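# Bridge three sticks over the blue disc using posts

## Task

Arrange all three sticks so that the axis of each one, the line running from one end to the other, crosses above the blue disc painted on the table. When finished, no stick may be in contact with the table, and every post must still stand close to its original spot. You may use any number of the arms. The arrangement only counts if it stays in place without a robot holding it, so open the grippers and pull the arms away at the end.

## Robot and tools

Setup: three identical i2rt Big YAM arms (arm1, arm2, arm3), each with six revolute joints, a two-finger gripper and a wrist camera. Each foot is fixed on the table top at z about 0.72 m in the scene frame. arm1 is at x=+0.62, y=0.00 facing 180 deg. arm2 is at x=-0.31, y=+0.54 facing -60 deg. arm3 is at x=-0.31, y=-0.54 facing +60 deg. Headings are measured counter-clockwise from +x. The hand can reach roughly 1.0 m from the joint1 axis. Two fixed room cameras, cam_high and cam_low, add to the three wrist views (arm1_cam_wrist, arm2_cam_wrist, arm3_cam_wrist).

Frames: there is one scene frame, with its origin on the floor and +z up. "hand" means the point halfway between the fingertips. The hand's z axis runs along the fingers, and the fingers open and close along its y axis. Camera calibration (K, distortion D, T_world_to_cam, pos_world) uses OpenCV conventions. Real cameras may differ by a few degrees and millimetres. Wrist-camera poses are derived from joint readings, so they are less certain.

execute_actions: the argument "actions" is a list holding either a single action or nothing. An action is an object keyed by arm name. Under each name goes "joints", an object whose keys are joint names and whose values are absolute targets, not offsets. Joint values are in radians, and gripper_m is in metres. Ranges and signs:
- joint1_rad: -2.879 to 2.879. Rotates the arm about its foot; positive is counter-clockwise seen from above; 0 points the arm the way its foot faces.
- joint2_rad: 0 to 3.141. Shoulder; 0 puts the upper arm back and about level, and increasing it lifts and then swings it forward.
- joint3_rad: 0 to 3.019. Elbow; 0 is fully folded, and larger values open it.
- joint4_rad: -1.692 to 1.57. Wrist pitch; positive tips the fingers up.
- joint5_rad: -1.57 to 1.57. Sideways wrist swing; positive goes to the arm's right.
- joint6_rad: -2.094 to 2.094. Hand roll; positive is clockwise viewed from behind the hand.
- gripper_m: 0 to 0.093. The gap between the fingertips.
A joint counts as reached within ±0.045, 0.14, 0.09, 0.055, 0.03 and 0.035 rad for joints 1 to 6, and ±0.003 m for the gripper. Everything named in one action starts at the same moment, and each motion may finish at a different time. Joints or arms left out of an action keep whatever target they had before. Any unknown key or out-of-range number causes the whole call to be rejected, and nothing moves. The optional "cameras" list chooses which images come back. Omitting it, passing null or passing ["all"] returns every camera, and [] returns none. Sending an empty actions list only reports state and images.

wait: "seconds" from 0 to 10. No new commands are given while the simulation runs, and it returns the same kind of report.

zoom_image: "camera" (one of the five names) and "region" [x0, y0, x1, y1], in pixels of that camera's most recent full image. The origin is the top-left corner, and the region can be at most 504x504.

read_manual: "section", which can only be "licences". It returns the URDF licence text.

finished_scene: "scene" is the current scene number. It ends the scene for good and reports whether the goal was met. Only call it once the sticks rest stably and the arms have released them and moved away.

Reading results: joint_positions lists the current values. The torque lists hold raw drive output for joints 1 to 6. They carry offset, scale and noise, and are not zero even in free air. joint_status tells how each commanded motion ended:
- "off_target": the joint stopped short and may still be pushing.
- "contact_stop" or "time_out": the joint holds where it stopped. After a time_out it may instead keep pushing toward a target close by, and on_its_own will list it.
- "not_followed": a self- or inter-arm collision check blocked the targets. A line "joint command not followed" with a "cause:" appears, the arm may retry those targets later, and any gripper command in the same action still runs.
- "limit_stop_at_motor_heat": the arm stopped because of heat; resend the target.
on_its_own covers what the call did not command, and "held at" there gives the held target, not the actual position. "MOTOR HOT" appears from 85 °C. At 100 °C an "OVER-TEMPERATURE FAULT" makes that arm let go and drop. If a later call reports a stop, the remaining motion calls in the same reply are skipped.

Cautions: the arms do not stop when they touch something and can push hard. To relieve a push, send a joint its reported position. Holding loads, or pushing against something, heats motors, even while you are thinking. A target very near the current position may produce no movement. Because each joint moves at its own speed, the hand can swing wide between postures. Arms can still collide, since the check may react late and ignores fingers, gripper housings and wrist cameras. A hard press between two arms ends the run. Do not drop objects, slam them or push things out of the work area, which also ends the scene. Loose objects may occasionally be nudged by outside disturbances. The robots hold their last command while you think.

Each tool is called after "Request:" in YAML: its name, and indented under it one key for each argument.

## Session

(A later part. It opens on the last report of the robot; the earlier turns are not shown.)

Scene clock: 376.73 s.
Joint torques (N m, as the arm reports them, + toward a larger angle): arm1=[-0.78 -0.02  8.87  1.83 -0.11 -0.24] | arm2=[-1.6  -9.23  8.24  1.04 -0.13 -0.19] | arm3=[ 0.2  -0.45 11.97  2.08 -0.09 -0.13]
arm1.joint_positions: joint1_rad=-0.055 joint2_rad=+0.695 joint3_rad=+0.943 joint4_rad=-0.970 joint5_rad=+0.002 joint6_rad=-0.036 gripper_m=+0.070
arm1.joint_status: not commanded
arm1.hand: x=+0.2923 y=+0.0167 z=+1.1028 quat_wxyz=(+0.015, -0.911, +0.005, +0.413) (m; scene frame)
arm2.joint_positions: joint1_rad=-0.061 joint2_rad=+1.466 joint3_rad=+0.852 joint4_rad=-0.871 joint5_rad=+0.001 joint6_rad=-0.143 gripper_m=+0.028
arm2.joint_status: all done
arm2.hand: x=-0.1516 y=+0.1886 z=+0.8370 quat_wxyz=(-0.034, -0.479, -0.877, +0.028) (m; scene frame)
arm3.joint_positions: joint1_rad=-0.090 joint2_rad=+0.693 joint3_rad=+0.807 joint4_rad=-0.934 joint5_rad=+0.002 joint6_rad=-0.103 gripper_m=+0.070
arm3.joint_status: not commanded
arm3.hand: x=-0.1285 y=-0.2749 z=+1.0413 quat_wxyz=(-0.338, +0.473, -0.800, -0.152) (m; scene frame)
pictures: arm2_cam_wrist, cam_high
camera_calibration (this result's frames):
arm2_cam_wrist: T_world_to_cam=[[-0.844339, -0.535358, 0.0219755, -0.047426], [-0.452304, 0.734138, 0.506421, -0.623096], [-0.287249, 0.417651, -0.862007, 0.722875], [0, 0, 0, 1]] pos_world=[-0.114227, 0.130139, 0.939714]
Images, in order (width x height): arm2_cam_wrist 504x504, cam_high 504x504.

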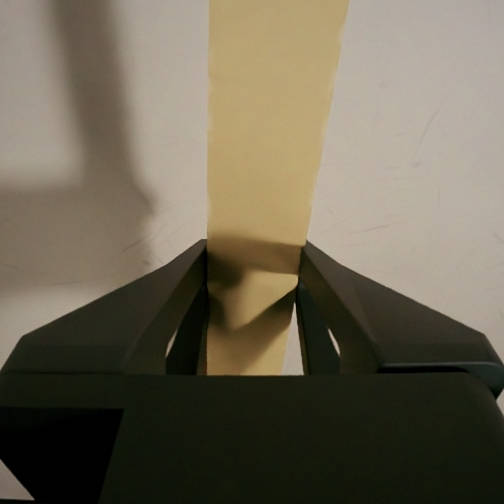

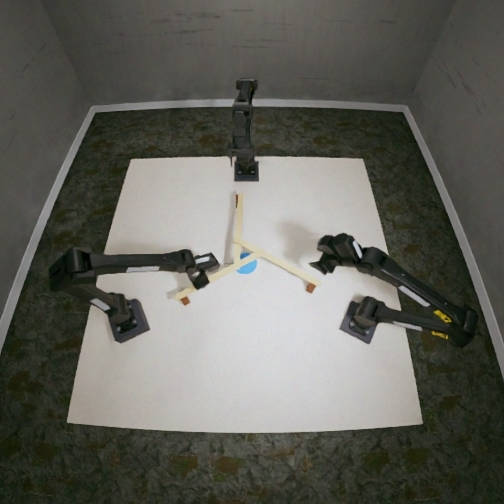

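Request:
execute_actions:
  actions:
    - {"arm2":{"joints":{"joint6_rad":-0.2}},"arm1":{"joints":{"joint2_rad":1.41,"joint1_rad":-0.06,"joint6_rad":0.0}}}
  cameras: ["arm1_cam_wrist","cam_high","cam_low"]

Request:
zoom_image:
  camera: "cam_high"
  region: [160, 180, 340, 320]

Scene clock: 393.77 s.
Joint torques (N m, as the arm reports them, + toward a larger angle): arm1=[-1.15 -8.23  7.44  0.93 -0.1   0.03] | arm2=[-1.63 -9.34  8.23  1.02 -0.13 -0.22] | arm3=[-0.82 -0.18 11.94  1.83 -0.05 -0.15]
arm1.joint_positions: joint1_rad=-0.055 joint2_rad=+1.425 joint3_rad=+0.943 joint4_rad=-0.969 joint5_rad=+0.002 joint6_rad=-0.017 gripper_m=+0.070
arm1.joint_status: all done
arm1.hand: x=+0.2191 y=+0.0185 z=+0.8406 quat_wxyz=(+0.000, -0.998, +0.013, +0.061) (m; scene frame)
arm2.joint_positions: joint1_rad=-0.061 joint2_rad=+1.466 joint3_rad=+0.852 joint4_rad=-0.871 joint5_rad=+0.001 joint6_rad=-0.183 gripper_m=+0.028
arm2.joint_status: all done
arm2.hand: x=-0.1516 y=+0.1886 z=+0.8370 quat_wxyz=(-0.033, -0.461, -0.886, +0.029) (m; scene frame)
arm3.joint_positions: joint1_rad=-0.090 joint2_rad=+0.693 joint3_rad=+0.807 joint4_rad=-0.934 joint5_rad=+0.002 joint6_rad=-0.103 gripper_m=+0.070
arm3.joint_status: not commanded
arm3.hand: x=-0.1285 y=-0.2749 z=+1.0413 quat_wxyz=(-0.338, +0.473, -0.800, -0.152) (m; scene frame)
pictures: arm1_cam_wrist, cam_high, cam_low
camera_calibration (this result's frames):
arm1_cam_wrist: T_world_to_cam=[[0.0295871, 0.999559, -0.00232586, -0.0200558], [0.874965, -0.0247739, 0.483552, -0.598051], [0.483282, -0.016342, -0.875312, 0.752367], [0, 0, 0, 1]] pos_world=[0.160262, 0.0175261, 0.947699]
Images, in order (width x height): arm1_cam_wrist 504x504, cam_high 504x504, cam_low 504x504.

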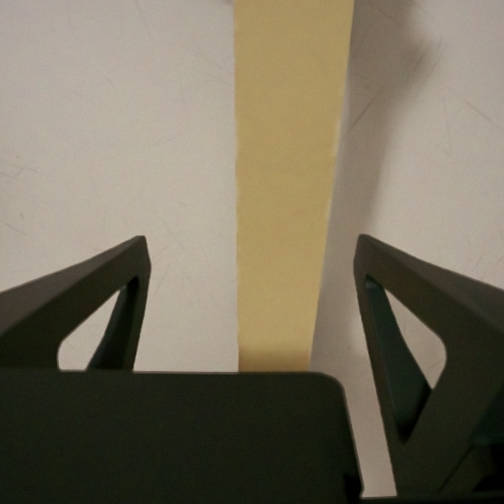

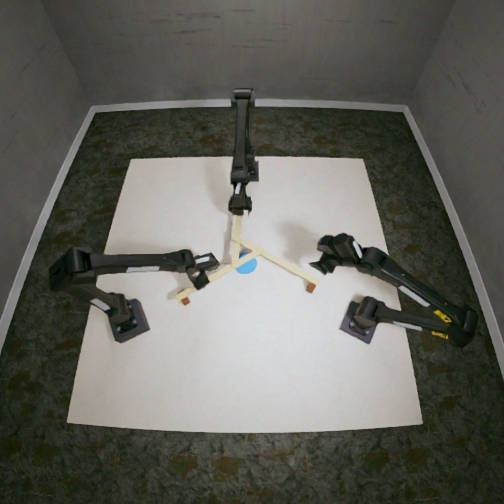

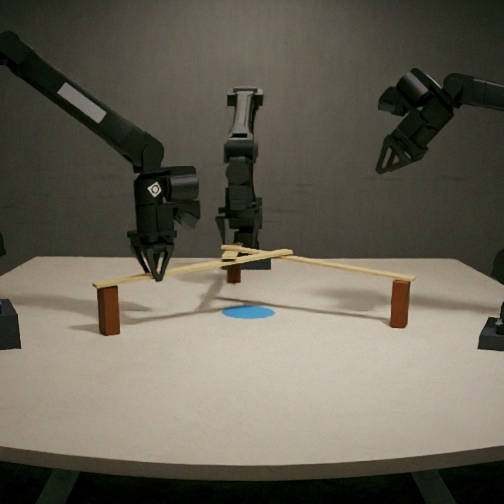

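Region (160, 180, 340, 320) of cam_high's 504x504 image, scaled by 2.800, with more detail than that image has.

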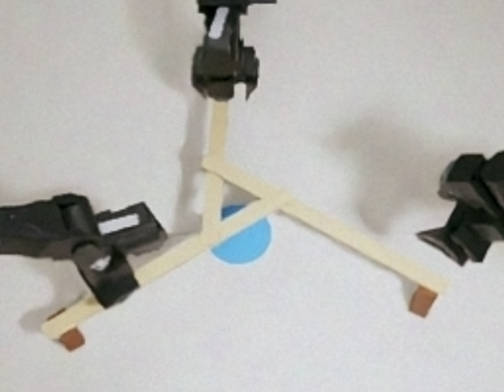

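Request:
execute_actions:
  actions:
    - {"arm1":{"joints":{"gripper_m":0.0}}}
  cameras: ["arm1_cam_wrist","cam_high","cam_low"]

Request:
zoom_image:
  camera: "cam_high"
  region: [160, 180, 340, 320]

Scene clock: 403.47 s.
Joint torques (N m, as the arm reports them, + toward a larger angle): arm1=[-1.26 -8.21  7.39  0.93 -0.1   0.  ] | arm2=[-1.5  -9.1   8.24  1.03 -0.13 -0.18] | arm3=[-0.87 -0.99 11.67  2.19 -0.06 -0.06]
arm1.joint_positions: joint1_rad=-0.056 joint2_rad=+1.425 joint3_rad=+0.943 joint4_rad=-0.969 joint5_rad=+0.002 joint6_rad=-0.013 gripper_m=+0.026
arm1.joint_status: gripper_m off_target (ended at +0.026, target +0.000)
arm1.hand: x=+0.2191 y=+0.0187 z=+0.8406 quat_wxyz=(+0.000, -0.998, +0.015, +0.061) (m; scene frame)
arm2.joint_positions: joint1_rad=-0.061 joint2_rad=+1.466 joint3_rad=+0.852 joint4_rad=-0.871 joint5_rad=+0.001 joint6_rad=-0.187 gripper_m=+0.028
arm2.joint_status: not commanded
arm2.hand: x=-0.1516 y=+0.1886 z=+0.8370 quat_wxyz=(-0.033, -0.460, -0.887, +0.029) (m; scene frame)
arm3.joint_positions: joint1_rad=-0.090 joint2_rad=+0.693 joint3_rad=+0.807 joint4_rad=-0.934 joint5_rad=+0.002 joint6_rad=-0.103 gripper_m=+0.070
arm3.joint_status: not commanded
arm3.hand: x=-0.1285 y=-0.2749 z=+1.0413 quat_wxyz=(-0.338, +0.473, -0.800, -0.152) (m; scene frame)
pictures: arm1_cam_wrist, cam_high, cam_low
camera_calibration (this result's frames):
arm1_cam_wrist: T_world_to_cam=[[0.0337526, 0.999426, -0.00279385, -0.0207258], [0.874857, -0.0281939, 0.483559, -0.597971], [0.483203, -0.0187656, -0.875307, 0.752424], [0, 0, 0, 1]] pos_world=[0.160266, 0.0179745, 0.947699]
Images, in order (width x height): arm1_cam_wrist 504x504, cam_high 504x504, cam_low 504x504.

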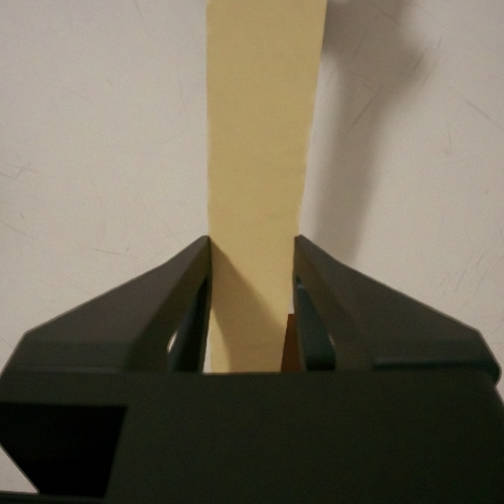

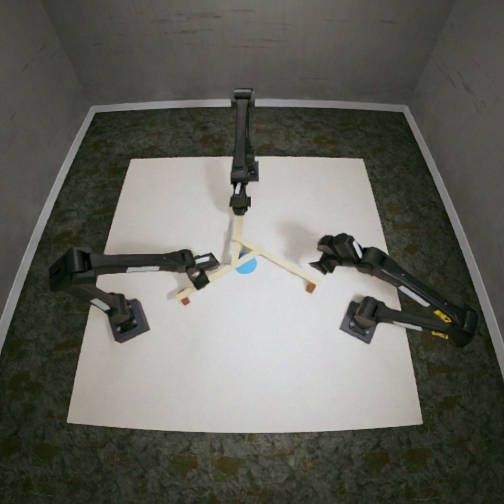

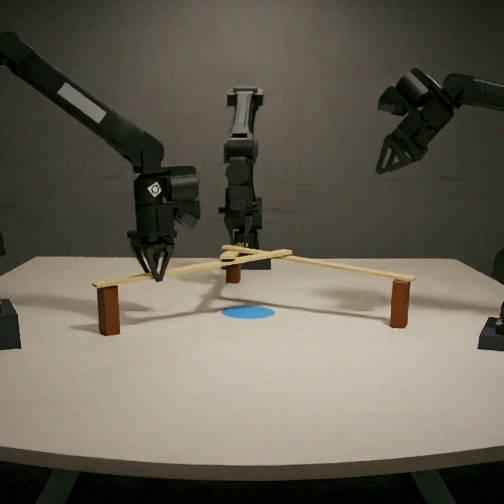

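Region (160, 180, 340, 320) of cam_high's 504x504 image, scaled by 2.800, with more detail than that image has.

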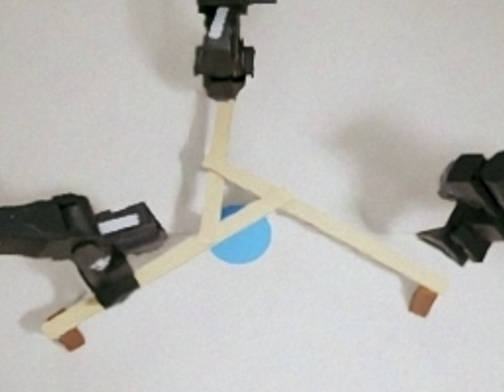

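Request:
execute_actions:
  actions:
    - {"arm1":{"joints":{"joint6_rad":-0.13}}}
  cameras: ["arm1_cam_wrist","cam_high"]

Request:
zoom_image:
  camera: "cam_high"
  region: [160, 180, 340, 320]

Scene clock: 411.40 s.
Joint torques (N m, as the arm reports them, + toward a larger angle): arm1=[-0.7  -8.11  7.43  0.91 -0.1  -0.62] | arm2=[-1.59 -9.29  8.26  0.89 -0.13 -0.18] | arm3=[ 0.34 -0.2  11.68  1.8   0.   -0.14]
arm1.joint_positions: joint1_rad=-0.061 joint2_rad=+1.424 joint3_rad=+0.943 joint4_rad=-0.969 joint5_rad=+0.002 joint6_rad=-0.072 gripper_m=+0.026
arm1.joint_status: joint6_rad time_out (moved -0.058 of -0.117)
arm1.on_its_own: joint6_rad reads -0.072 and still pushes toward -0.130 since a time_out
arm1.hand: x=+0.2192 y=+0.0210 z=+0.8407 quat_wxyz=(+0.002, -0.998, -0.011, +0.061) (m; scene frame)
arm2.joint_positions: joint1_rad=-0.061 joint2_rad=+1.466 joint3_rad=+0.852 joint4_rad=-0.866 joint5_rad=+0.001 joint6_rad=-0.187 gripper_m=+0.028
arm2.joint_status: not commanded
arm2.hand: x=-0.1511 y=+0.1875 z=+0.8371 quat_wxyz=(-0.035, -0.459, -0.887, +0.030) (m; scene frame)
arm3.joint_positions: joint1_rad=-0.090 joint2_rad=+0.693 joint3_rad=+0.807 joint4_rad=-0.934 joint5_rad=+0.002 joint6_rad=-0.103 gripper_m=+0.070
arm3.joint_status: not commanded
arm3.hand: x=-0.1285 y=-0.2749 z=+1.0413 quat_wxyz=(-0.338, +0.473, -0.800, -0.152) (m; scene frame)
pictures: arm1_cam_wrist, cam_high
camera_calibration (this result's frames):
arm1_cam_wrist: T_world_to_cam=[[-0.0184416, 0.99982, 0.00435276, -0.0175995], [0.875327, 0.0140411, 0.483327, -0.598849], [0.483179, 0.0127234, -0.875429, 0.751984], [0, 0, 0, 1]] pos_world=[0.160522, 0.0164371, 0.947825]
Images, in order (width x height): arm1_cam_wrist 504x504, cam_high 504x504.

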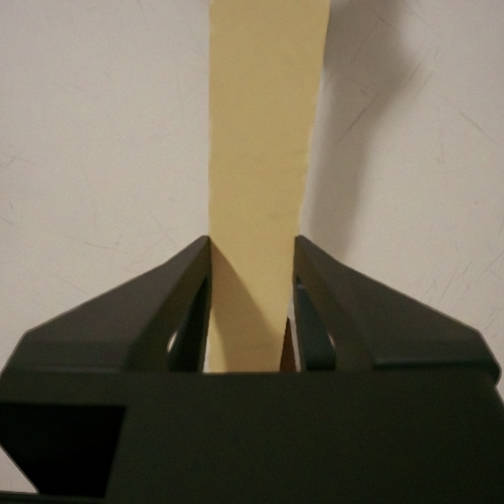

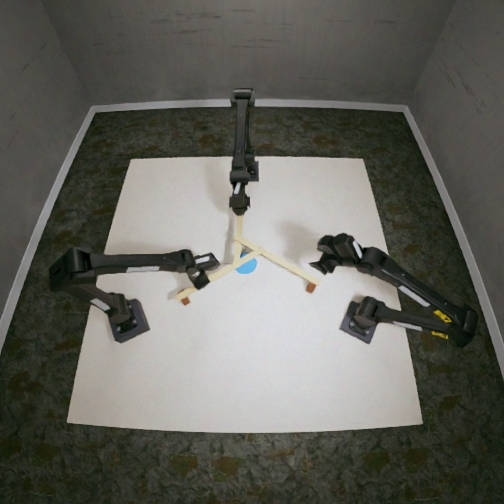

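Region (160, 180, 340, 320) of cam_high's 504x504 image, scaled by 2.800, with more detail than that image has.

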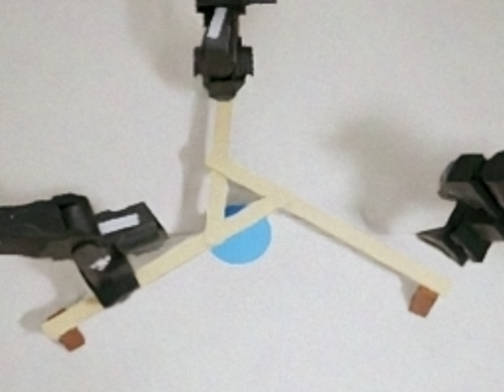

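Request:
execute_actions:
  actions:
    - {"arm1":{"joints":{"joint6_rad":-0.072}}}
  cameras: ["cam_low","cam_high"]

Request:
zoom_image:
  camera: "cam_low"
  region: [180, 220, 320, 300]

Request:
zoom_image:
  camera: "cam_high"
  region: [215, 225, 285, 285]

Scene clock: 420.37 s.
Joint torques (N m, as the arm reports them, + toward a larger angle): arm1=[-0.7  -8.23  7.41  0.94 -0.12 -0.16] | arm2=[-1.57 -9.34  8.24  0.87 -0.13 -0.18] | arm3=[ 0.25 -1.27 11.5   1.95  0.   -0.09]
arm1.joint_positions: joint1_rad=-0.061 joint2_rad=+1.424 joint3_rad=+0.943 joint4_rad=-0.969 joint5_rad=+0.002 joint6_rad=-0.068 gripper_m=+0.026
arm1.joint_status: all done
arm1.hand: x=+0.2192 y=+0.0210 z=+0.8407 quat_wxyz=(+0.002, -0.998, -0.009, +0.061) (m; scene frame)
arm2.joint_positions: joint1_rad=-0.061 joint2_rad=+1.466 joint3_rad=+0.852 joint4_rad=-0.866 joint5_rad=+0.001 joint6_rad=-0.187 gripper_m=+0.028
arm2.joint_status: not commanded
arm2.hand: x=-0.1511 y=+0.1875 z=+0.8371 quat_wxyz=(-0.035, -0.459, -0.887, +0.030) (m; scene frame)
arm3.joint_positions: joint1_rad=-0.090 joint2_rad=+0.693 joint3_rad=+0.807 joint4_rad=-0.934 joint5_rad=+0.002 joint6_rad=-0.103 gripper_m=+0.070
arm3.joint_status: not commanded
arm3.hand: x=-0.1285 y=-0.2749 z=+1.0413 quat_wxyz=(-0.338, +0.473, -0.800, -0.152) (m; scene frame)
pictures: cam_high, cam_low
Images, in order (width x height): cam_high 504x504, cam_low 504x504.

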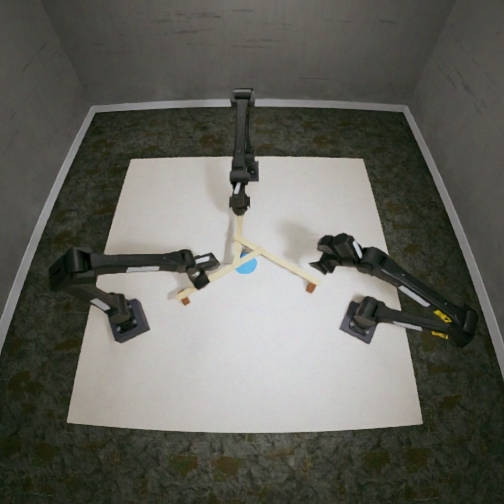

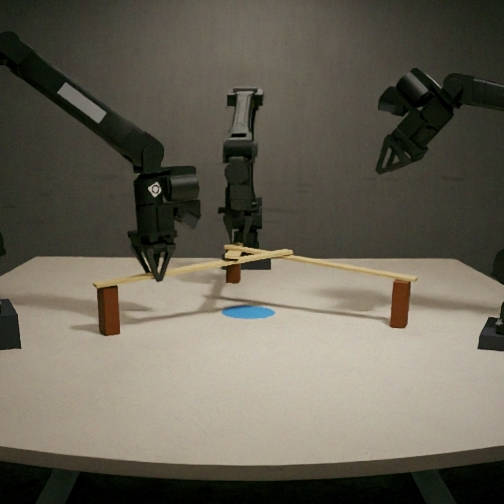

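Region (180, 220, 320, 300) of cam_low's 504x504 image, scaled by 3.600, with more detail than that image has; it fills the top 288 rows of this view, and the rest is white.

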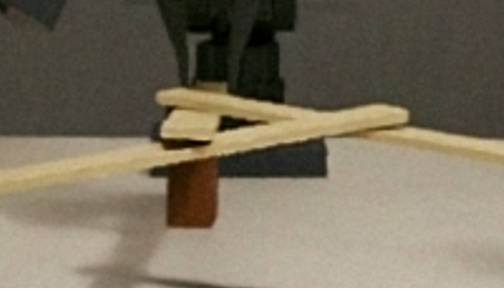

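Region (215, 225, 285, 285) of cam_high's 504x504 image, scaled by 7.200, with more detail than that image has; it fills the top 432 rows of this view, and the rest is white.

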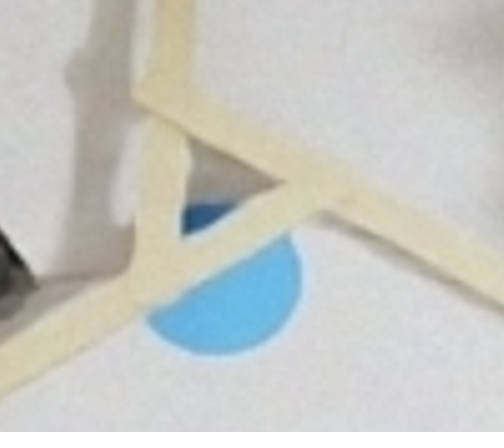

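Request:
execute_actions:
  actions:
    - {"arm1":{"joints":{"joint4_rad":-0.92}}}
  cameras: []

Request:
execute_actions:
  actions:
    - {"arm1":{"joints":{"joint6_rad":-0.15}}}
  cameras: ["cam_low","cam_high","arm1_cam_wrist"]

Request:
zoom_image:
  camera: "cam_high"
  region: [160, 180, 340, 320]

Scene clock: 427.17 s.
Joint torques (N m, as the arm reports them, + toward a larger angle): arm1=[-0.75 -8.2   7.44  1.42 -0.11 -0.16] | arm2=[-1.6  -9.33  8.25  0.85 -0.13 -0.2 ] | arm3=[-0.02 -0.69 11.5   1.99 -0.02 -0.13]
arm1.joint_positions: joint1_rad=-0.061 joint2_rad=+1.423 joint3_rad=+0.943 joint4_rad=-0.945 joint5_rad=+0.002 joint6_rad=-0.067 gripper_m=+0.026
arm1.joint_status: all done
arm1.hand: x=+0.2134 y=+0.0213 z=+0.8419 quat_wxyz=(+0.003, -0.997, -0.009, +0.074) (m; scene frame)
arm2.joint_positions: joint1_rad=-0.061 joint2_rad=+1.466 joint3_rad=+0.852 joint4_rad=-0.866 joint5_rad=+0.001 joint6_rad=-0.185 gripper_m=+0.028
arm2.joint_status: not commanded
arm2.hand: x=-0.1511 y=+0.1875 z=+0.8371 quat_wxyz=(-0.035, -0.460, -0.887, +0.030) (m; scene frame)
arm3.joint_positions: joint1_rad=-0.090 joint2_rad=+0.693 joint3_rad=+0.807 joint4_rad=-0.934 joint5_rad=+0.002 joint6_rad=-0.103 gripper_m=+0.070
arm3.joint_status: not commanded
arm3.hand: x=-0.1285 y=-0.2749 z=+1.0413 quat_wxyz=(-0.338, +0.473, -0.800, -0.152) (m; scene frame)
pictures: none
No camera images: the call's "cameras" was empty. Leave "cameras" out to get every camera's image.

Scene clock: 428.93 s.
Joint torques (N m, as the arm reports them, + toward a larger angle): arm1=[-0.69 -8.08  7.46  1.27 -0.12 -0.66] | arm2=[-1.6  -9.29  8.25  0.87 -0.13 -0.24] | arm3=[-0.02 -0.37 11.62  1.76 -0.01 -0.08]
arm1.joint_positions: joint1_rad=-0.061 joint2_rad=+1.422 joint3_rad=+0.943 joint4_rad=-0.942 joint5_rad=+0.002 joint6_rad=-0.088 gripper_m=+0.026
arm1.joint_status: joint6_rad time_out (moved -0.020 of -0.083)
arm1.on_its_own: joint6_rad reads -0.088 and still pushes toward -0.150 since a time_out
arm1.hand: x=+0.2124 y=+0.0213 z=+0.8425 quat_wxyz=(+0.004, -0.997, -0.019, +0.076) (m; scene frame)
arm2.joint_positions: joint1_rad=-0.061 joint2_rad=+1.466 joint3_rad=+0.852 joint4_rad=-0.866 joint5_rad=+0.001 joint6_rad=-0.181 gripper_m=+0.028
arm2.joint_status: not commanded
arm2.hand: x=-0.1511 y=+0.1875 z=+0.8371 quat_wxyz=(-0.035, -0.462, -0.886, +0.030) (m; scene frame)
arm3.joint_positions: joint1_rad=-0.090 joint2_rad=+0.693 joint3_rad=+0.807 joint4_rad=-0.934 joint5_rad=+0.002 joint6_rad=-0.103 gripper_m=+0.070
arm3.joint_status: not commanded
arm3.hand: x=-0.1285 y=-0.2749 z=+1.0413 quat_wxyz=(-0.338, +0.473, -0.800, -0.152) (m; scene frame)
pictures: arm1_cam_wrist, cam_high, cam_low
camera_calibration (this result's frames):
arm1_cam_wrist: T_world_to_cam=[[-0.0339581, 0.999385, 0.00878959, -0.0185056], [0.888961, 0.0261847, 0.457233, -0.574977], [0.456721, 0.0233404, -0.889304, 0.773906], [0, 0, 0, 1]] pos_world=[0.157045, 0.0154865, 0.951298]
Images, in order (width x height): arm1_cam_wrist 504x504, cam_high 504x504, cam_low 504x504.

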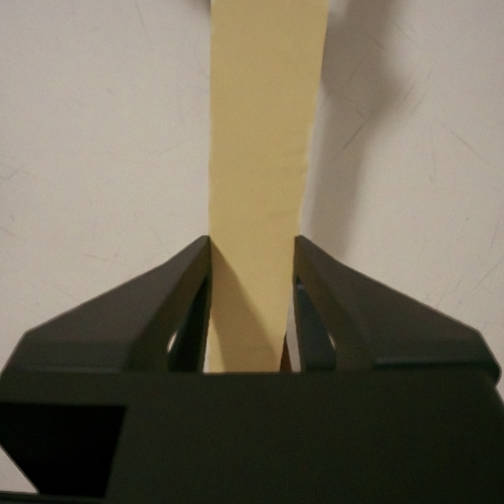

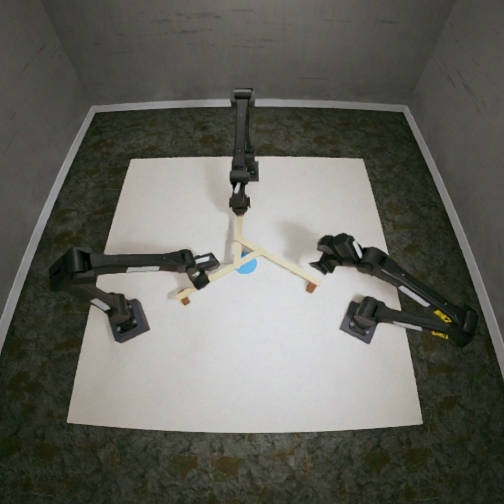

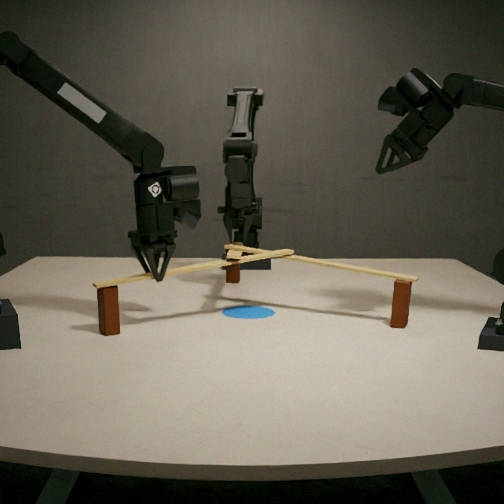

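Region (160, 180, 340, 320) of cam_high's 504x504 image, scaled by 2.800, with more detail than that image has.

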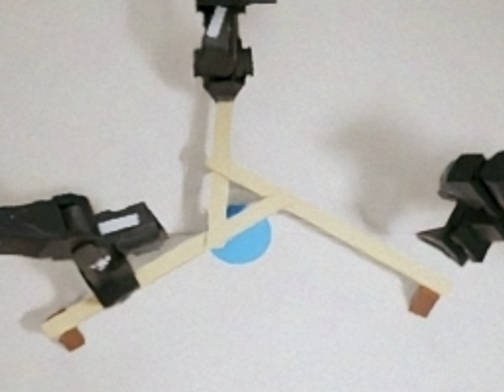

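Request:
execute_actions:
  actions:
    - {"arm1":{"joints":{"joint2_rad":1.375,"joint6_rad":-0.088}}}
  cameras: []

Request:
execute_actions:
  actions:
    - {"arm1":{"joints":{"joint6_rad":-0.16}}}
  cameras: ["cam_low","cam_high","arm1_cam_wrist"]

Request:
zoom_image:
  camera: "cam_high"
  region: [160, 180, 340, 320]

Scene clock: 436.90 s.
Joint torques (N m, as the arm reports them, + toward a larger angle): arm1=[-0.69 -8.95  7.62  1.25 -0.12 -0.09] | arm2=[-1.31 -9.21  8.26  0.85 -0.13 -0.24] | arm3=[ 0.28 -0.89 11.53  1.88  0.02 -0.12]
arm1.joint_positions: joint1_rad=-0.061 joint2_rad=+1.403 joint3_rad=+0.941 joint4_rad=-0.941 joint5_rad=+0.002 joint6_rad=-0.090 gripper_m=+0.026
arm1.joint_status: all done
arm1.hand: x=+0.2123 y=+0.0213 z=+0.8493 quat_wxyz=(+0.004, -0.996, -0.020, +0.085) (m; scene frame)
arm2.joint_positions: joint1_rad=-0.061 joint2_rad=+1.466 joint3_rad=+0.852 joint4_rad=-0.866 joint5_rad=+0.001 joint6_rad=-0.182 gripper_m=+0.028
arm2.joint_status: not commanded
arm2.hand: x=-0.1511 y=+0.1875 z=+0.8373 quat_wxyz=(-0.035, -0.462, -0.886, +0.030) (m; scene frame)
arm3.joint_positions: joint1_rad=-0.090 joint2_rad=+0.693 joint3_rad=+0.807 joint4_rad=-0.934 joint5_rad=+0.002 joint6_rad=-0.103 gripper_m=+0.070
arm3.joint_status: not commanded
arm3.hand: x=-0.1285 y=-0.2749 z=+1.0413 quat_wxyz=(-0.338, +0.473, -0.800, -0.152) (m; scene frame)
pictures: none
No camera images: the call's "cameras" was empty. Leave "cameras" out to get every camera's image.

Scene clock: 438.63 s.
Joint torques (N m, as the arm reports them, + toward a larger angle): arm1=[-0.62 -8.87  7.62  1.26 -0.22 -0.53] | arm2=[-1.6  -9.21  8.28  0.87 -0.13 -0.24] | arm3=[-0.48 -0.91 11.72  1.92 -0.04 -0.11]
arm1.joint_positions: joint1_rad=-0.063 joint2_rad=+1.403 joint3_rad=+0.941 joint4_rad=-0.941 joint5_rad=+0.005 joint6_rad=-0.112 gripper_m=+0.026
arm1.joint_status: joint6_rad time_out (moved -0.022 of -0.070)
arm1.on_its_own: joint6_rad reads -0.112 and still pushes toward -0.160 since a time_out
arm1.hand: x=+0.2124 y=+0.0224 z=+0.8493 quat_wxyz=(+0.007, -0.996, -0.030, +0.085) (m; scene frame)
arm2.joint_positions: joint1_rad=-0.061 joint2_rad=+1.466 joint3_rad=+0.852 joint4_rad=-0.866 joint5_rad=+0.001 joint6_rad=-0.182 gripper_m=+0.028
arm2.joint_status: not commanded
arm2.hand: x=-0.1511 y=+0.1875 z=+0.8373 quat_wxyz=(-0.035, -0.462, -0.886, +0.030) (m; scene frame)
arm3.joint_positions: joint1_rad=-0.090 joint2_rad=+0.693 joint3_rad=+0.807 joint4_rad=-0.934 joint5_rad=+0.002 joint6_rad=-0.103 gripper_m=+0.070
arm3.joint_status: not commanded
arm3.hand: x=-0.1285 y=-0.2749 z=+1.0413 quat_wxyz=(-0.338, +0.473, -0.800, -0.152) (m; scene frame)
pictures: arm1_cam_wrist, cam_high, cam_low
camera_calibration (this result's frames):
arm1_cam_wrist: T_world_to_cam=[[-0.0561212, 0.998277, 0.0171244, -0.0220372], [0.896273, 0.0428144, 0.441432, -0.566567], [0.439938, 0.0401219, -0.897131, 0.789814], [0, 0, 0, 1]] pos_world=[0.159093, 0.0145677, 0.959045]
Images, in order (width x height): arm1_cam_wrist 504x504, cam_high 504x504, cam_low 504x504.

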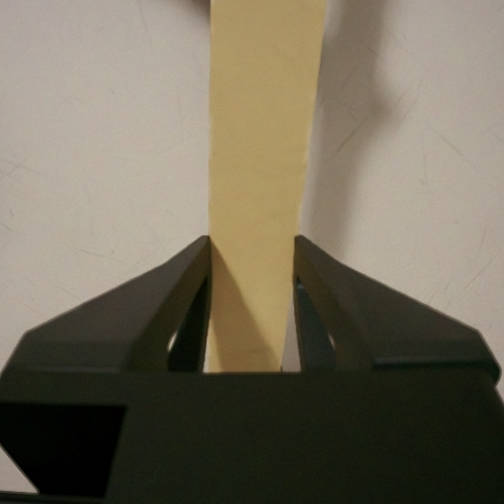

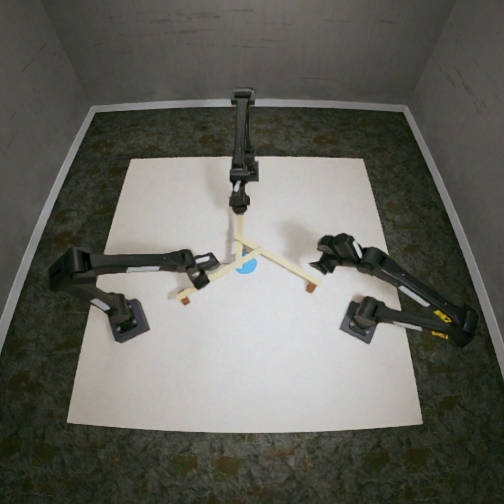

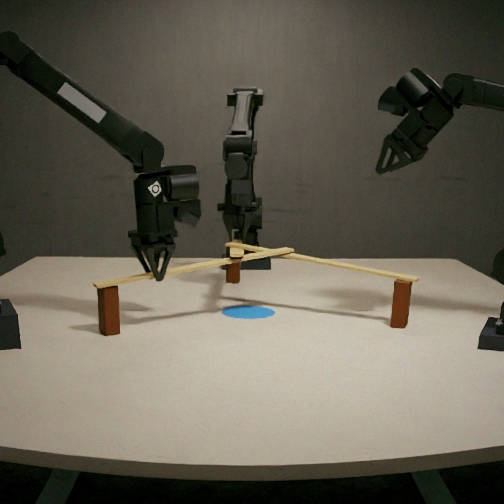

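Region (160, 180, 340, 320) of cam_high's 504x504 image, scaled by 2.800, with more detail than that image has.

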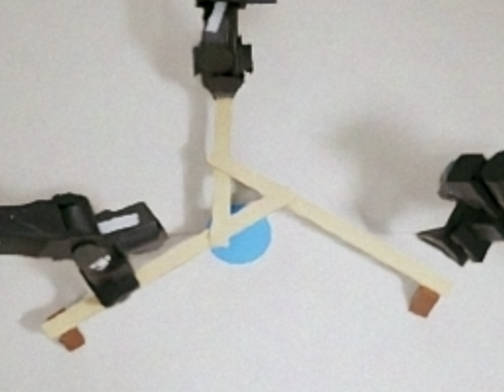

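Request:
execute_actions:
  actions:
    - {"arm1":{"joints":{"joint6_rad":-0.112}},"arm3":{"joints":{"joint2_rad":1.33}}}
  cameras: ["cam_low","arm3_cam_wrist"]

Scene clock: 445.53 s.
Joint torques (N m, as the arm reports them, + toward a larger angle): arm1=[-0.67 -8.9   7.64  1.27 -0.21 -0.14] | arm2=[-1.58 -9.2   8.26  0.86 -0.13 -0.24] | arm3=[-0.03 -7.8   9.68  1.08 -0.07 -0.1 ]
arm1.joint_positions: joint1_rad=-0.063 joint2_rad=+1.403 joint3_rad=+0.941 joint4_rad=-0.941 joint5_rad=+0.005 joint6_rad=-0.110 gripper_m=+0.026
arm1.joint_status: all done
arm1.hand: x=+0.2124 y=+0.0224 z=+0.8493 quat_wxyz=(+0.007, -0.996, -0.029, +0.085) (m; scene frame)
arm2.joint_positions: joint1_rad=-0.061 joint2_rad=+1.466 joint3_rad=+0.852 joint4_rad=-0.866 joint5_rad=+0.001 joint6_rad=-0.182 gripper_m=+0.028
arm2.joint_status: not commanded
arm2.hand: x=-0.1511 y=+0.1875 z=+0.8373 quat_wxyz=(-0.035, -0.462, -0.886, +0.030) (m; scene frame)
arm3.joint_positions: joint1_rad=-0.090 joint2_rad=+1.328 joint3_rad=+0.807 joint4_rad=-0.933 joint5_rad=+0.002 joint6_rad=-0.103 gripper_m=+0.070
arm3.joint_status: all done
arm3.hand: x=-0.1065 y=-0.2448 z=+0.8333 quat_wxyz=(-0.058, +0.507, -0.859, -0.024) (m; scene frame)
pictures: arm3_cam_wrist, cam_low
camera_calibration (this result's frames):
arm3_cam_wrist: T_world_to_cam=[[0.882372, -0.470087, 0.020917, -0.0377535], [-0.41988, -0.766509, 0.485968, -0.636966], [-0.212414, -0.437588, -0.873726, 0.722049], [0, 0, 0, 1]] pos_world=[-0.0807634, -0.190028, 0.941208]
Images, in order (width x height): arm3_cam_wrist 504x504, cam_low 504x504.

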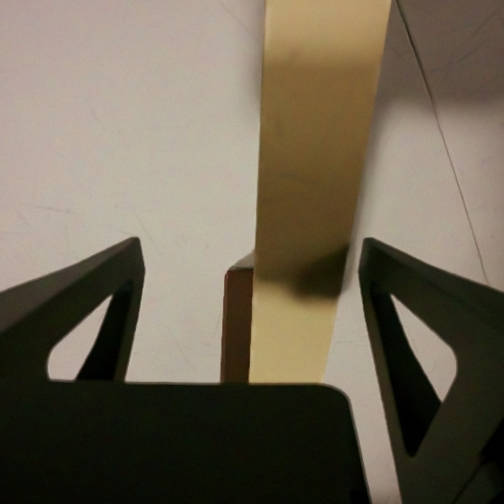

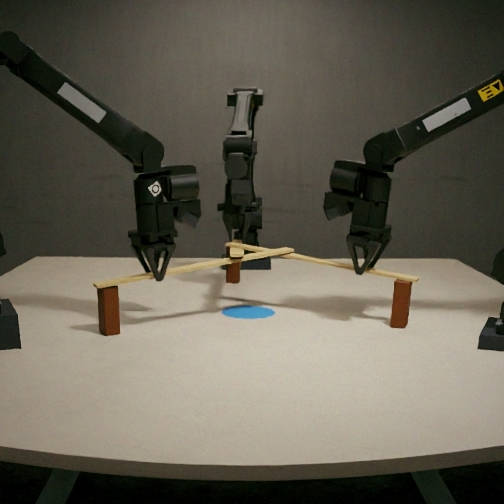

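Request:
execute_actions:
  actions:
    - {"arm3":{"joints":{"joint2_rad":1.28}}}
  cameras: []

Request:
execute_actions:
  actions:
    - {"arm3":{"joints":{"joint1_rad":-0.165,"joint6_rad":-0.12}}}
  cameras: []

Request:
execute_actions:
  actions:
    - {"arm3":{"joints":{"joint2_rad":1.345}}}
  cameras: ["cam_low","arm3_cam_wrist"]

Scene clock: 454.00 s.
Joint torques (N m, as the arm reports them, + toward a larger angle): arm1=[-0.61 -8.89  7.64  1.28 -0.22 -0.13] | arm2=[-1.6  -9.23  8.26  0.88 -0.13 -0.24] | arm3=[-0.68 -7.08  9.87  1.09 -0.06 -0.15]
arm1.joint_positions: joint1_rad=-0.063 joint2_rad=+1.403 joint3_rad=+0.941 joint4_rad=-0.941 joint5_rad=+0.005 joint6_rad=-0.110 gripper_m=+0.026
arm1.joint_status: not commanded
arm1.hand: x=+0.2124 y=+0.0224 z=+0.8493 quat_wxyz=(+0.007, -0.996, -0.029, +0.085) (m; scene frame)
arm2.joint_positions: joint1_rad=-0.061 joint2_rad=+1.466 joint3_rad=+0.852 joint4_rad=-0.866 joint5_rad=+0.001 joint6_rad=-0.182 gripper_m=+0.028
arm2.joint_status: not commanded
arm2.hand: x=-0.1511 y=+0.1875 z=+0.8373 quat_wxyz=(-0.035, -0.462, -0.886, +0.030) (m; scene frame)
arm3.joint_positions: joint1_rad=-0.090 joint2_rad=+1.295 joint3_rad=+0.807 joint4_rad=-0.933 joint5_rad=+0.002 joint6_rad=-0.103 gripper_m=+0.070
arm3.joint_status: all done
arm3.hand: x=-0.1058 y=-0.2436 z=+0.8445 quat_wxyz=(-0.073, +0.507, -0.858, -0.031) (m; scene frame)
pictures: none
No camera images: the call's "cameras" was empty. Leave "cameras" out to get every camera's image.

Scene clock: 454.70 s.
Joint torques (N m, as the arm reports them, + toward a larger angle): arm1=[-0.6  -8.93  7.63  1.3  -0.21 -0.13] | arm2=[-1.63 -9.28  8.28  0.89 -0.13 -0.24] | arm3=[-0.87 -7.57 10.07  1.   -0.02 -0.13]
arm1.joint_positions: joint1_rad=-0.063 joint2_rad=+1.403 joint3_rad=+0.941 joint4_rad=-0.941 joint5_rad=+0.005 joint6_rad=-0.110 gripper_m=+0.026
arm1.joint_status: not commanded
arm1.hand: x=+0.2124 y=+0.0224 z=+0.8493 quat_wxyz=(+0.007, -0.996, -0.029, +0.085) (m; scene frame)
arm2.joint_positions: joint1_rad=-0.061 joint2_rad=+1.466 joint3_rad=+0.852 joint4_rad=-0.866 joint5_rad=+0.001 joint6_rad=-0.182 gripper_m=+0.028
arm2.joint_status: not commanded
arm2.hand: x=-0.1511 y=+0.1875 z=+0.8373 quat_wxyz=(-0.035, -0.462, -0.886, +0.030) (m; scene frame)
arm3.joint_positions: joint1_rad=-0.164 joint2_rad=+1.295 joint3_rad=+0.807 joint4_rad=-0.933 joint5_rad=+0.002 joint6_rad=-0.108 gripper_m=+0.070
arm3.joint_status: all done
arm3.hand: x=-0.0845 y=-0.2596 z=+0.8446 quat_wxyz=(-0.074, +0.477, -0.875, -0.028) (m; scene frame)
pictures: none
No camera images: the call's "cameras" was empty. Leave "cameras" out to get every camera's image.

Scene clock: 455.43 s.
Joint torques (N m, as the arm reports them, + toward a larger angle): arm1=[-0.52 -8.83  7.66  1.26 -0.22 -0.13] | arm2=[-1.58 -9.34  8.26  0.87 -0.13 -0.24] | arm3=[ 1.16 -6.15  9.88  1.06 -0.05 -0.11]
arm1.joint_positions: joint1_rad=-0.063 joint2_rad=+1.403 joint3_rad=+0.941 joint4_rad=-0.941 joint5_rad=+0.005 joint6_rad=-0.110 gripper_m=+0.026
arm1.joint_status: not commanded
arm1.hand: x=+0.2124 y=+0.0224 z=+0.8493 quat_wxyz=(+0.007, -0.996, -0.029, +0.085) (m; scene frame)
arm2.joint_positions: joint1_rad=-0.061 joint2_rad=+1.466 joint3_rad=+0.852 joint4_rad=-0.866 joint5_rad=+0.001 joint6_rad=-0.182 gripper_m=+0.028
arm2.joint_status: not commanded
arm2.hand: x=-0.1511 y=+0.1875 z=+0.8373 quat_wxyz=(-0.035, -0.462, -0.886, +0.030) (m; scene frame)
arm3.joint_positions: joint1_rad=-0.164 joint2_rad=+1.335 joint3_rad=+0.807 joint4_rad=-0.933 joint5_rad=+0.002 joint6_rad=-0.108 gripper_m=+0.070
arm3.joint_status: all done
arm3.hand: x=-0.0856 y=-0.2610 z=+0.8310 quat_wxyz=(-0.056, +0.477, -0.877, -0.020) (m; scene frame)
pictures: arm3_cam_wrist, cam_low
camera_calibration (this result's frames):
arm3_cam_wrist: T_world_to_cam=[[0.847694, -0.530106, 0.0200516, -0.0817573], [-0.469926, -0.732848, 0.49204, -0.640036], [-0.246139, -0.426522, -0.870341, 0.714538], [0, 0, 0, 1]] pos_world=[-0.0555888, -0.207623, 0.938455]
Images, in order (width x height): arm3_cam_wrist 504x504, cam_low 504x504.

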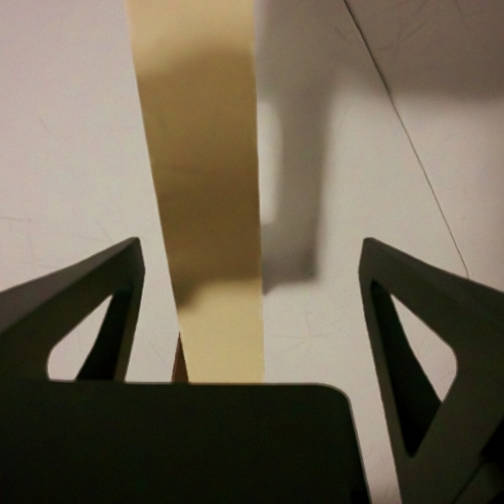

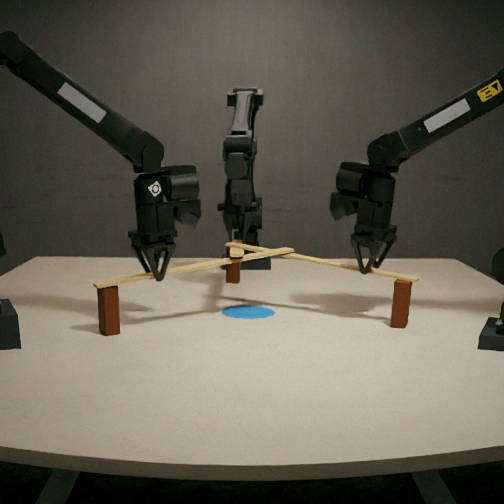

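Request:
execute_actions:
  actions:
    - {"arm3":{"joints":{"joint1_rad":-0.13,"joint2_rad":1.36}}}
  cameras: []

Request:
execute_actions:
  actions:
    - {"arm3":{"joints":{"gripper_m":0}}}
  cameras: ["cam_low","arm3_cam_wrist","cam_high"]

Request:
zoom_image:
  camera: "cam_high"
  region: [160, 180, 340, 320]

Scene clock: 463.40 s.
Joint torques (N m, as the arm reports them, + toward a larger angle): arm1=[-0.61 -8.88  7.64  1.27 -0.22 -0.13] | arm2=[-1.52 -9.3   8.28  0.87 -0.13 -0.24] | arm3=[ 0.81 -5.87  9.83  1.04 -0.03 -0.12]
arm1.joint_positions: joint1_rad=-0.063 joint2_rad=+1.403 joint3_rad=+0.941 joint4_rad=-0.941 joint5_rad=+0.005 joint6_rad=-0.110 gripper_m=+0.026
arm1.joint_status: not commanded
arm1.hand: x=+0.2124 y=+0.0224 z=+0.8493 quat_wxyz=(+0.007, -0.996, -0.029, +0.085) (m; scene frame)
arm2.joint_positions: joint1_rad=-0.061 joint2_rad=+1.466 joint3_rad=+0.852 joint4_rad=-0.866 joint5_rad=+0.001 joint6_rad=-0.182 gripper_m=+0.028
arm2.joint_status: not commanded
arm2.hand: x=-0.1511 y=+0.1875 z=+0.8373 quat_wxyz=(-0.035, -0.462, -0.886, +0.030) (m; scene frame)
arm3.joint_positions: joint1_rad=-0.137 joint2_rad=+1.343 joint3_rad=+0.807 joint4_rad=-0.933 joint5_rad=+0.002 joint6_rad=-0.108 gripper_m=+0.070
arm3.joint_status: all done
arm3.hand: x=-0.0935 y=-0.2553 z=+0.8284 quat_wxyz=(-0.052, +0.490, -0.870, -0.019) (m; scene frame)
pictures: none
No camera images: the call's "cameras" was empty. Leave "cameras" out to get every camera's image.

Scene clock: 464.07 s.
Joint torques (N m, as the arm reports them, + toward a larger angle): arm1=[-0.63 -8.85  7.62  1.25 -0.22 -0.14] | arm2=[-1.64 -9.28  8.28  0.87 -0.13 -0.24] | arm3=[ 0.67 -6.63  9.52  1.13 -0.02 -0.11]
arm1.joint_positions: joint1_rad=-0.063 joint2_rad=+1.403 joint3_rad=+0.941 joint4_rad=-0.941 joint5_rad=+0.005 joint6_rad=-0.109 gripper_m=+0.026
arm1.joint_status: not commanded
arm1.hand: x=+0.2124 y=+0.0224 z=+0.8493 quat_wxyz=(+0.007, -0.996, -0.029, +0.085) (m; scene frame)
arm2.joint_positions: joint1_rad=-0.061 joint2_rad=+1.466 joint3_rad=+0.852 joint4_rad=-0.866 joint5_rad=+0.001 joint6_rad=-0.182 gripper_m=+0.028
arm2.joint_status: not commanded
arm2.hand: x=-0.1511 y=+0.1875 z=+0.8373 quat_wxyz=(-0.035, -0.462, -0.886, +0.030) (m; scene frame)
arm3.joint_positions: joint1_rad=-0.137 joint2_rad=+1.344 joint3_rad=+0.807 joint4_rad=-0.933 joint5_rad=+0.001 joint6_rad=-0.111 gripper_m=+0.027
arm3.joint_status: gripper_m off_target (ended at +0.027, target +0.000)
arm3.hand: x=-0.0937 y=-0.2551 z=+0.8282 quat_wxyz=(-0.051, +0.491, -0.869, -0.020) (m; scene frame)
pictures: arm3_cam_wrist, cam_high, cam_low
camera_calibration (this result's frames):
arm3_cam_wrist: T_world_to_cam=[[0.863979, -0.503174, 0.0188674, -0.0623008], [-0.444141, -0.743891, 0.499365, -0.644612], [-0.237232, -0.439821, -0.866186, 0.706573], [0, 0, 0, 1]] pos_world=[-0.0648499, -0.200104, 0.935096]
Images, in order (width x height): arm3_cam_wrist 504x504, cam_high 504x504, cam_low 504x504.

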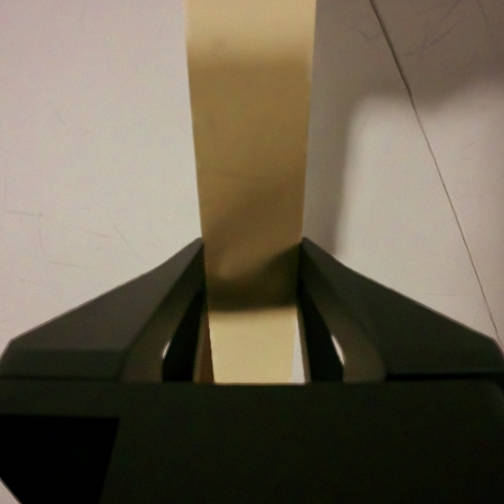

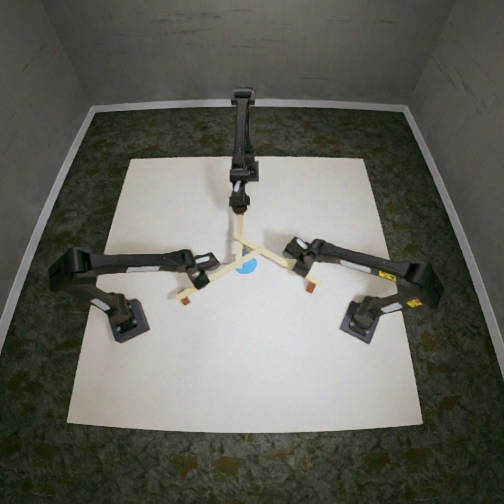

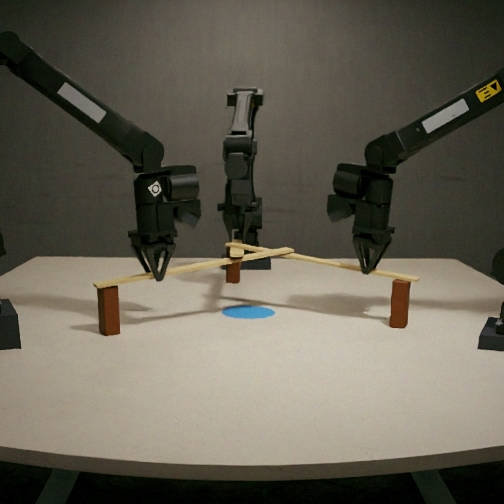

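Region (160, 180, 340, 320) of cam_high's 504x504 image, scaled by 2.800, with more detail than that image has.

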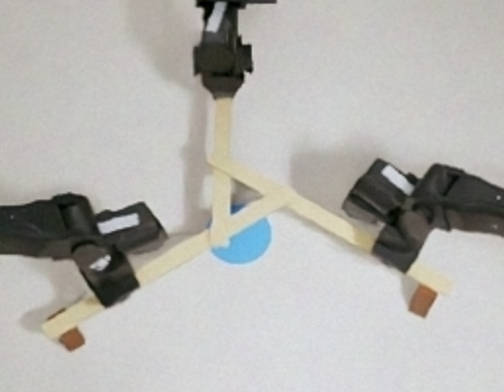

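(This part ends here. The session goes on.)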